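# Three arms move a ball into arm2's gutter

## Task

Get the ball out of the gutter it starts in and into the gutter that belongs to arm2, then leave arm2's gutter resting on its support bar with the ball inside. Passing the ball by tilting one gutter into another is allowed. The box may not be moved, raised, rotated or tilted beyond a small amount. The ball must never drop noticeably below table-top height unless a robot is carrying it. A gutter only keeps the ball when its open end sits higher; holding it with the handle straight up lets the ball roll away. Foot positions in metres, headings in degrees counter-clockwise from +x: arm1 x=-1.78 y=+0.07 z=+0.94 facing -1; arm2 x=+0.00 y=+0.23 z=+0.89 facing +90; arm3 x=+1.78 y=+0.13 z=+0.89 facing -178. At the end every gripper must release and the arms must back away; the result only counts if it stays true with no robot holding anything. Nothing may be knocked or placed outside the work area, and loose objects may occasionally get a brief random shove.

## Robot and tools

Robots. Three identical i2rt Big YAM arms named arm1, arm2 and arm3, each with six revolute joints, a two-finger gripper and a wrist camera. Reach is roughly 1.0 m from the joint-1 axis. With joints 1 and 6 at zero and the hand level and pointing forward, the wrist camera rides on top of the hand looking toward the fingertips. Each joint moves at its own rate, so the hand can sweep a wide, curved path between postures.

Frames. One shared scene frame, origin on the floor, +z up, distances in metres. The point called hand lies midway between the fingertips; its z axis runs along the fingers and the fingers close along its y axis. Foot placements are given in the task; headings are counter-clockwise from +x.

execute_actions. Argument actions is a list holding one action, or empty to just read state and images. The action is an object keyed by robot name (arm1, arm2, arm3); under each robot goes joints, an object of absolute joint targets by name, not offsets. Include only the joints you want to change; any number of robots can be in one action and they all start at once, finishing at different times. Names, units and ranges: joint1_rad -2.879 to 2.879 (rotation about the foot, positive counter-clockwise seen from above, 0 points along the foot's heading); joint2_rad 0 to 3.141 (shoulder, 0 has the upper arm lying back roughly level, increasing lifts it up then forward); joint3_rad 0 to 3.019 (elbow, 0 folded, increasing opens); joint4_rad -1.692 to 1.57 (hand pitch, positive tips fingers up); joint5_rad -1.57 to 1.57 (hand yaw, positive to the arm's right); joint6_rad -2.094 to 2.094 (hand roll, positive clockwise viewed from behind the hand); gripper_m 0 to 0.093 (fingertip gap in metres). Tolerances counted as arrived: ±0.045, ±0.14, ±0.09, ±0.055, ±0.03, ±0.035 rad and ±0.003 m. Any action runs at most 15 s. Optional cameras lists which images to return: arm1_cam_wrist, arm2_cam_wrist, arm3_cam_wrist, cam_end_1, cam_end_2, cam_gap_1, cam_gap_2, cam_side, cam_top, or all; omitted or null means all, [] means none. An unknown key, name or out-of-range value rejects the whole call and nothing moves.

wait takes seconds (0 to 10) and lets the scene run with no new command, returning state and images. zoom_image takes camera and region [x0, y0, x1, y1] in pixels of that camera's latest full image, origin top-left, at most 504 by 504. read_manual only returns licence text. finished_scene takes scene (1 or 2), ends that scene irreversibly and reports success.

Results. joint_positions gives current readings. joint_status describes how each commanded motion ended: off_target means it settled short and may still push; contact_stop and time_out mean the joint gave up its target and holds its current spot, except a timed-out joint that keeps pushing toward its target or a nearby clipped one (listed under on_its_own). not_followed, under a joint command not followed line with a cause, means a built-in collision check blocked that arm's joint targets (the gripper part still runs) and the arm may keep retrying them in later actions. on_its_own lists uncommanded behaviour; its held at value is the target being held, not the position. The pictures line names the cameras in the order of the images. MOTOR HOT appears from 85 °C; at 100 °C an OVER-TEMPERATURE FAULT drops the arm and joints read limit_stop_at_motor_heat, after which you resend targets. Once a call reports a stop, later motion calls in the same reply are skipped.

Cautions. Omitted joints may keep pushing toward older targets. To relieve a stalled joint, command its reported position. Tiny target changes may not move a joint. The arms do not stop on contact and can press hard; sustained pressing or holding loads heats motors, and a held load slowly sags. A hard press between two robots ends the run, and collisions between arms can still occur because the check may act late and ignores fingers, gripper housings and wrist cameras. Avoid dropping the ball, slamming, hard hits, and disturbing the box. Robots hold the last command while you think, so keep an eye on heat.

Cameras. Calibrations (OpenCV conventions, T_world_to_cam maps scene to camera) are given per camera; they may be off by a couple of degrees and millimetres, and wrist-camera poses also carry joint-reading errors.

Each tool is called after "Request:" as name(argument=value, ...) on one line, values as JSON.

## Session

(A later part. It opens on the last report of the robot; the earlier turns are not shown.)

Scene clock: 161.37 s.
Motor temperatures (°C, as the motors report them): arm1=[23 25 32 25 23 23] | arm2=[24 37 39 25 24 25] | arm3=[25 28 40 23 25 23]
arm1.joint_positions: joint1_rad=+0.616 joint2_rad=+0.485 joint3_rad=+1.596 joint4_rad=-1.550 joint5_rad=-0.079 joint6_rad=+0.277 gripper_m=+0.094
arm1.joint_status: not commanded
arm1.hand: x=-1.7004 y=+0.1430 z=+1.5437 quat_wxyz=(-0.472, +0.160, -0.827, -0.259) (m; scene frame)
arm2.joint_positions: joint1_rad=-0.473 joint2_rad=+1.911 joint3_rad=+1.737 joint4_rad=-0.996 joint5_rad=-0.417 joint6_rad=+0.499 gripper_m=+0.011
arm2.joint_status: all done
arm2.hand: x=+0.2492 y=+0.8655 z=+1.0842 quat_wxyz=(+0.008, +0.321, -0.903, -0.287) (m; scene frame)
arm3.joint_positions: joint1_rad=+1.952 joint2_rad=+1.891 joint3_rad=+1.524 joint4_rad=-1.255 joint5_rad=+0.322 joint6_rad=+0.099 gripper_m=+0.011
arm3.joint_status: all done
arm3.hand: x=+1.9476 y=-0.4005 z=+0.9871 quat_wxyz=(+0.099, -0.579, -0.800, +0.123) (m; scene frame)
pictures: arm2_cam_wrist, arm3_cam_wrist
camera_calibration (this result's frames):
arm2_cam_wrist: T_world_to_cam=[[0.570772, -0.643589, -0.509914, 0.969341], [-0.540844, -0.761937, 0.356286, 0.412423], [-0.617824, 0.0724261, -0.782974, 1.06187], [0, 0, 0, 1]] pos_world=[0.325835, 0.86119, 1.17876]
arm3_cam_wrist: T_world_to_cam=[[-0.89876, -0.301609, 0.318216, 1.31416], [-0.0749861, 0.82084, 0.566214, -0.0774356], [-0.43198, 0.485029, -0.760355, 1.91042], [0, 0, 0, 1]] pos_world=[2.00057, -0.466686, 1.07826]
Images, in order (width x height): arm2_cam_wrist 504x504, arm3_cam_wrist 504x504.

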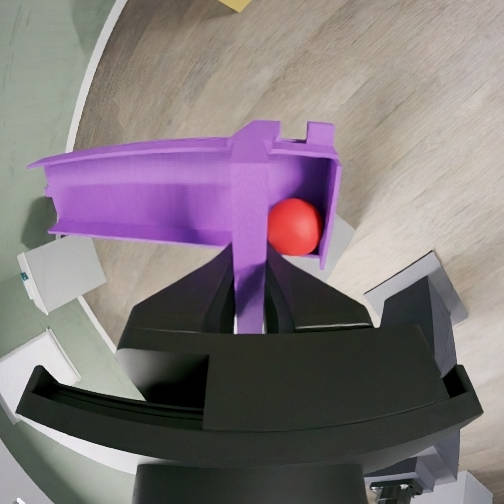

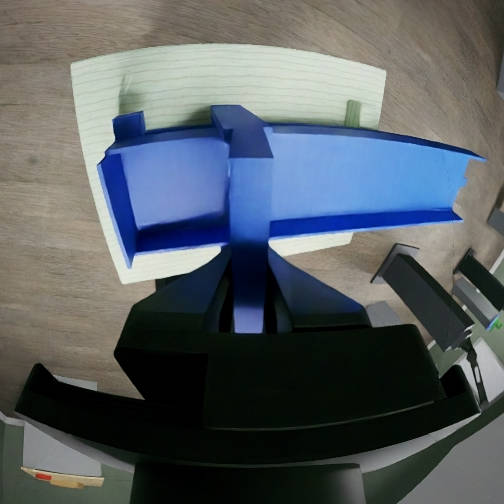

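Request:
execute_actions(actions=[{"arm3":{"joints":{"gripper_m":0.06}},"arm2":{"joints":{"joint1_rad":0.104,"joint4_rad":-1.43,"joint5_rad":-0.45,"joint6_rad":-0.075}}}], cameras=["arm2_cam_wrist"])

Request:
execute_actions(actions=[{"arm3":{"joints":{"joint2_rad":1.72,"joint3_rad":1.62,"joint4_rad":-1.45}},"arm2":{"joints":{"joint2_rad":1.965,"joint3_rad":1.648,"joint4_rad":-1.255,"joint5_rad":-0.33}}}], cameras=["arm2_cam_wrist","cam_end_1","cam_side"])

Request:
zoom_image(camera="cam_end_1", region=[310, 90, 430, 190])

Request:
zoom_image(camera="cam_side", region=[380, 190, 500, 260])

Scene clock: 170.67 s.
Motor temperatures (°C, as the motors report them): arm1=[23 25 32 25 23 23] | arm2=[24 37 41 25 24 25] | arm3=[25 28 39 23 25 23]
arm1.joint_positions: joint1_rad=+0.616 joint2_rad=+0.485 joint3_rad=+1.596 joint4_rad=-1.550 joint5_rad=-0.079 joint6_rad=+0.277 gripper_m=+0.094
arm1.joint_status: not commanded
arm1.hand: x=-1.7004 y=+0.1430 z=+1.5437 quat_wxyz=(-0.472, +0.160, -0.827, -0.259) (m; scene frame)
arm2.joint_positions: joint1_rad=+0.098 joint2_rad=+1.911 joint3_rad=+1.737 joint4_rad=-1.418 joint5_rad=-0.442 joint6_rad=-0.064 gripper_m=+0.011
arm2.joint_status: all done
arm2.hand: x=-0.1283 y=+0.8044 z=+1.0677 quat_wxyz=(+0.161, +0.742, -0.633, -0.149) (m; scene frame)
arm3.joint_positions: joint1_rad=+1.952 joint2_rad=+1.890 joint3_rad=+1.524 joint4_rad=-1.255 joint5_rad=+0.324 joint6_rad=+0.099 gripper_m=+0.060
arm3.joint_status: all done
arm3.hand: x=+1.9472 y=-0.4007 z=+0.9877 quat_wxyz=(+0.100, -0.579, -0.800, +0.125) (m; scene frame)
pictures: arm2_cam_wrist
camera_calibration (this result's frames):
arm2_cam_wrist: T_world_to_cam=[[0.900519, 0.138174, -0.412278, 0.446287], [0.35635, -0.777842, 0.517665, 0.123145], [-0.249159, -0.613083, -0.749699, 1.38338], [0, 0, 0, 1]] pos_world=[-0.10109, 0.88225, 1.15737]
Images, in order (width x height): arm2_cam_wrist 504x504.

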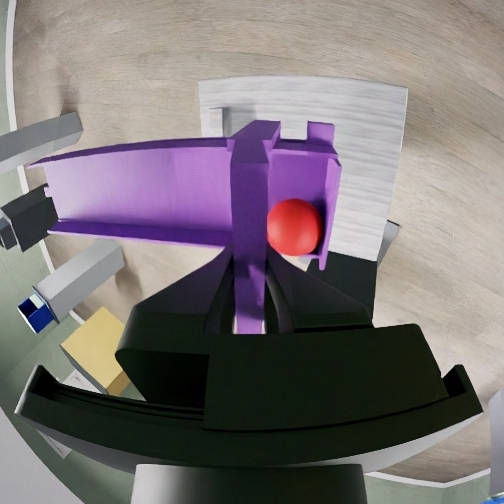

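Scene clock: 171.97 s.
Motor temperatures (°C, as the motors report them): arm1=[23 25 32 25 23 23] | arm2=[24 36 41 25 24 25] | arm3=[25 28 39 23 25 23]
arm1.joint_positions: joint1_rad=+0.616 joint2_rad=+0.485 joint3_rad=+1.596 joint4_rad=-1.550 joint5_rad=-0.079 joint6_rad=+0.277 gripper_m=+0.094
arm1.joint_status: not commanded
arm1.hand: x=-1.7004 y=+0.1430 z=+1.5437 quat_wxyz=(-0.472, +0.160, -0.827, -0.259) (m; scene frame)
arm2.joint_positions: joint1_rad=+0.100 joint2_rad=+1.983 joint3_rad=+1.635 joint4_rad=-1.269 joint5_rad=-0.327 joint6_rad=-0.067 gripper_m=+0.011
arm2.joint_status: all done
arm2.hand: x=-0.1114 y=+0.8074 z=+0.9820 quat_wxyz=(+0.129, +0.751, -0.640, -0.101) (m; scene frame)
arm3.joint_positions: joint1_rad=+1.952 joint2_rad=+1.712 joint3_rad=+1.595 joint4_rad=-1.434 joint5_rad=+0.324 joint6_rad=+0.099 gripper_m=+0.060
arm3.joint_status: all done
arm3.hand: x=+1.9369 y=-0.3789 z=+1.1066 quat_wxyz=(+0.070, -0.584, -0.796, +0.142) (m; scene frame)
pictures: arm2_cam_wrist, cam_end_1, cam_side
camera_calibration (this result's frames):
arm2_cam_wrist: T_world_to_cam=[[0.941432, 0.140407, -0.306581, 0.29425], [0.298799, -0.768742, 0.565469, 0.103162], [-0.156286, -0.623956, -0.765672, 1.35998], [0, 0, 0, 1]] pos_world=[-0.0952962, 0.886557, 1.07317]
Images, in order (width x height): arm2_cam_wrist 504x504, cam_end_1 896x504, cam_side 896x504.

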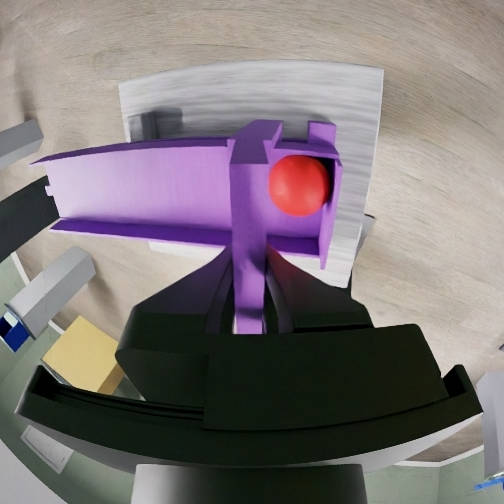

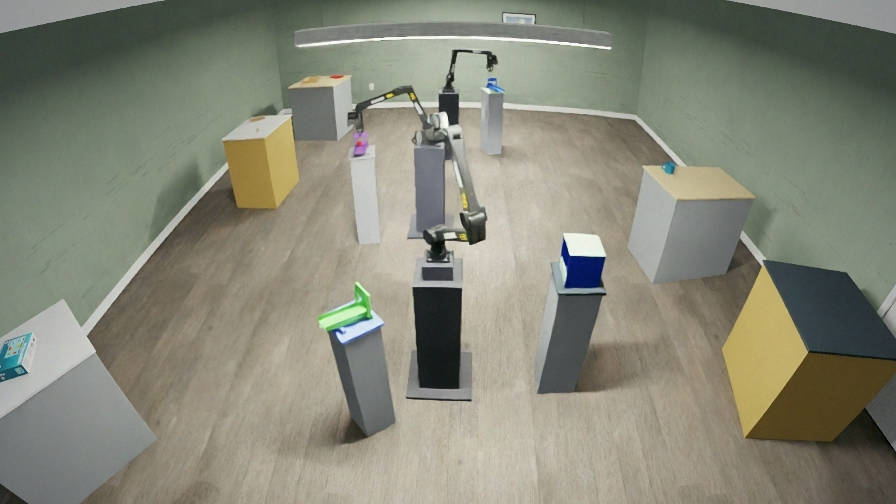

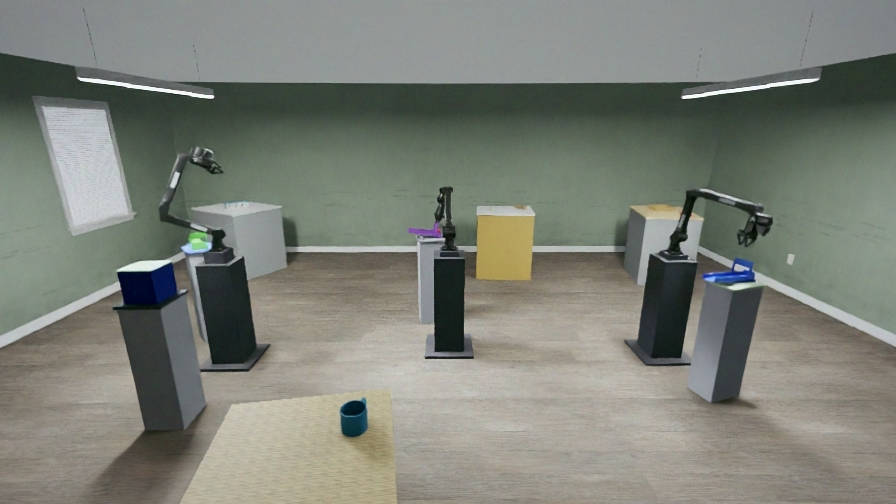

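Region (310, 90, 430, 190) of cam_end_1's 896x504 image, scaled by 4.200, with more detail than that image has.

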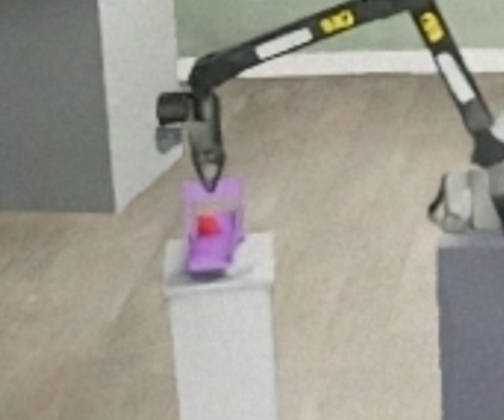

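Region (380, 190, 500, 260) of cam_side's 896x504 image, scaled by 4.200, with more detail than that image has; it fills the top 294 rows of this view, and the rest is white.

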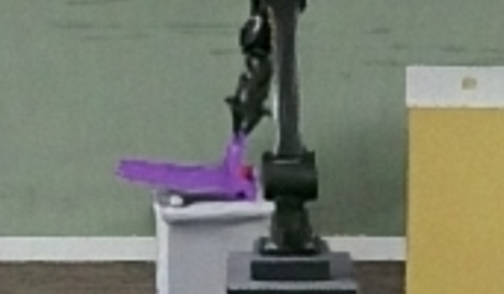

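Request:
execute_actions(actions=[{"arm2":{"joints":{"gripper_m":0.06}}}], cameras=[])

Request:
execute_actions(actions=[{"arm2":{"joints":{"joint2_rad":1.8,"joint3_rad":1.72,"joint4_rad":-1.5}}}], cameras=["arm2_cam_wrist","cam_side"])

Request:
zoom_image(camera="cam_side", region=[380, 190, 500, 260])

Scene clock: 176.73 s.
Motor temperatures (°C, as the motors report them): arm1=[23 25 32 25 23 23] | arm2=[24 36 40 25 24 25] | arm3=[25 27 39 23 25 23]
arm1.joint_positions: joint1_rad=+0.616 joint2_rad=+0.485 joint3_rad=+1.596 joint4_rad=-1.550 joint5_rad=-0.079 joint6_rad=+0.277 gripper_m=+0.094
arm1.joint_status: not commanded
arm1.hand: x=-1.7004 y=+0.1430 z=+1.5437 quat_wxyz=(-0.472, +0.160, -0.827, -0.259) (m; scene frame)
arm2.joint_positions: joint1_rad=+0.100 joint2_rad=+1.983 joint3_rad=+1.635 joint4_rad=-1.269 joint5_rad=-0.329 joint6_rad=-0.067 gripper_m=+0.060
arm2.joint_status: all done
arm2.hand: x=-0.1120 y=+0.8074 z=+0.9821 quat_wxyz=(+0.130, +0.751, -0.639, -0.102) (m; scene frame)
arm3.joint_positions: joint1_rad=+1.952 joint2_rad=+1.712 joint3_rad=+1.595 joint4_rad=-1.434 joint5_rad=+0.324 joint6_rad=+0.099 gripper_m=+0.060
arm3.joint_status: not commanded
arm3.hand: x=+1.9369 y=-0.3789 z=+1.1066 quat_wxyz=(+0.070, -0.584, -0.796, +0.142) (m; scene frame)
pictures: none
No camera images: the call's "cameras" was empty. Leave "cameras" out to get every camera's image.

Scene clock: 177.97 s.
Motor temperatures (°C, as the motors report them): arm1=[23 25 32 25 23 23] | arm2=[24 36 40 25 24 25] | arm3=[25 27 39 23 25 23]
arm1.joint_positions: joint1_rad=+0.616 joint2_rad=+0.485 joint3_rad=+1.596 joint4_rad=-1.550 joint5_rad=-0.079 joint6_rad=+0.277 gripper_m=+0.094
arm1.joint_status: not commanded
arm1.hand: x=-1.7004 y=+0.1430 z=+1.5437 quat_wxyz=(-0.472, +0.160, -0.827, -0.259) (m; scene frame)
arm2.joint_positions: joint1_rad=+0.100 joint2_rad=+1.798 joint3_rad=+1.685 joint4_rad=-1.487 joint5_rad=-0.329 joint6_rad=-0.067 gripper_m=+0.060
arm2.joint_status: all done
arm2.hand: x=-0.1080 y=+0.7681 z=+1.1030 quat_wxyz=(+0.123, +0.752, -0.638, -0.108) (m; scene frame)
arm3.joint_positions: joint1_rad=+1.952 joint2_rad=+1.712 joint3_rad=+1.595 joint4_rad=-1.434 joint5_rad=+0.324 joint6_rad=+0.099 gripper_m=+0.060
arm3.joint_status: not commanded
arm3.hand: x=+1.9369 y=-0.3789 z=+1.1066 quat_wxyz=(+0.070, -0.584, -0.796, +0.142) (m; scene frame)
pictures: arm2_cam_wrist, cam_side
camera_calibration (this result's frames):
arm2_cam_wrist: T_world_to_cam=[[0.940149, 0.146115, -0.307848, 0.330591], [0.30129, -0.778481, 0.550629, 0.0276027], [-0.159198, -0.610424, -0.775911, 1.42919], [0, 0, 0, 1]] pos_world=[-0.0915977, 0.845594, 1.19549]
Images, in order (width x height): arm2_cam_wrist 504x504, cam_side 896x504.

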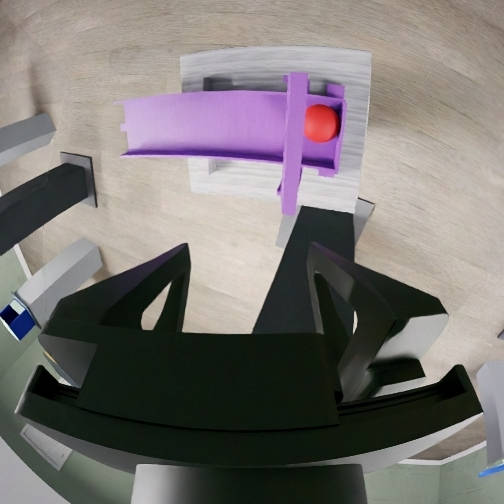

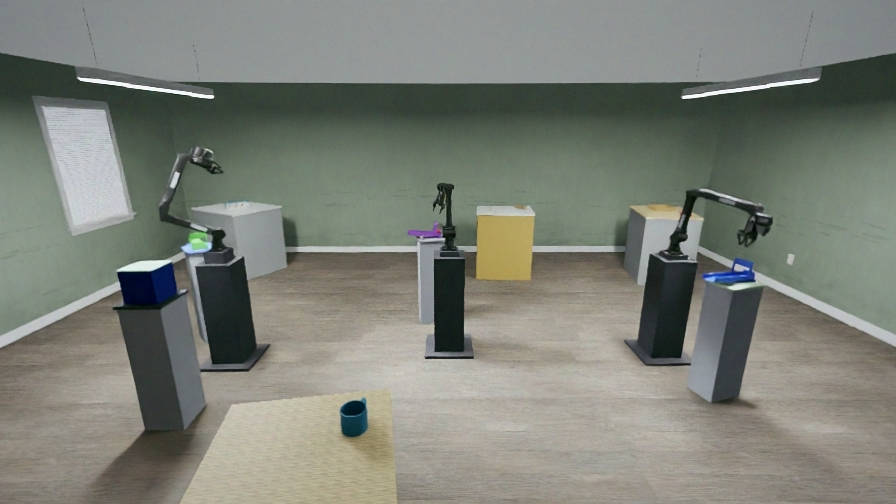

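Region (380, 190, 500, 260) of cam_side's 896x504 image, scaled by 4.200, with more detail than that image has; it fills the top 294 rows of this view, and the rest is white.

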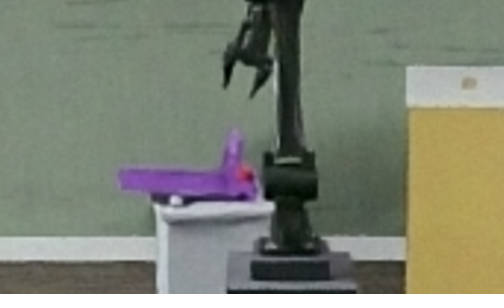

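Request:
finished_scene(scene=2)

The scene is finished: the task was done.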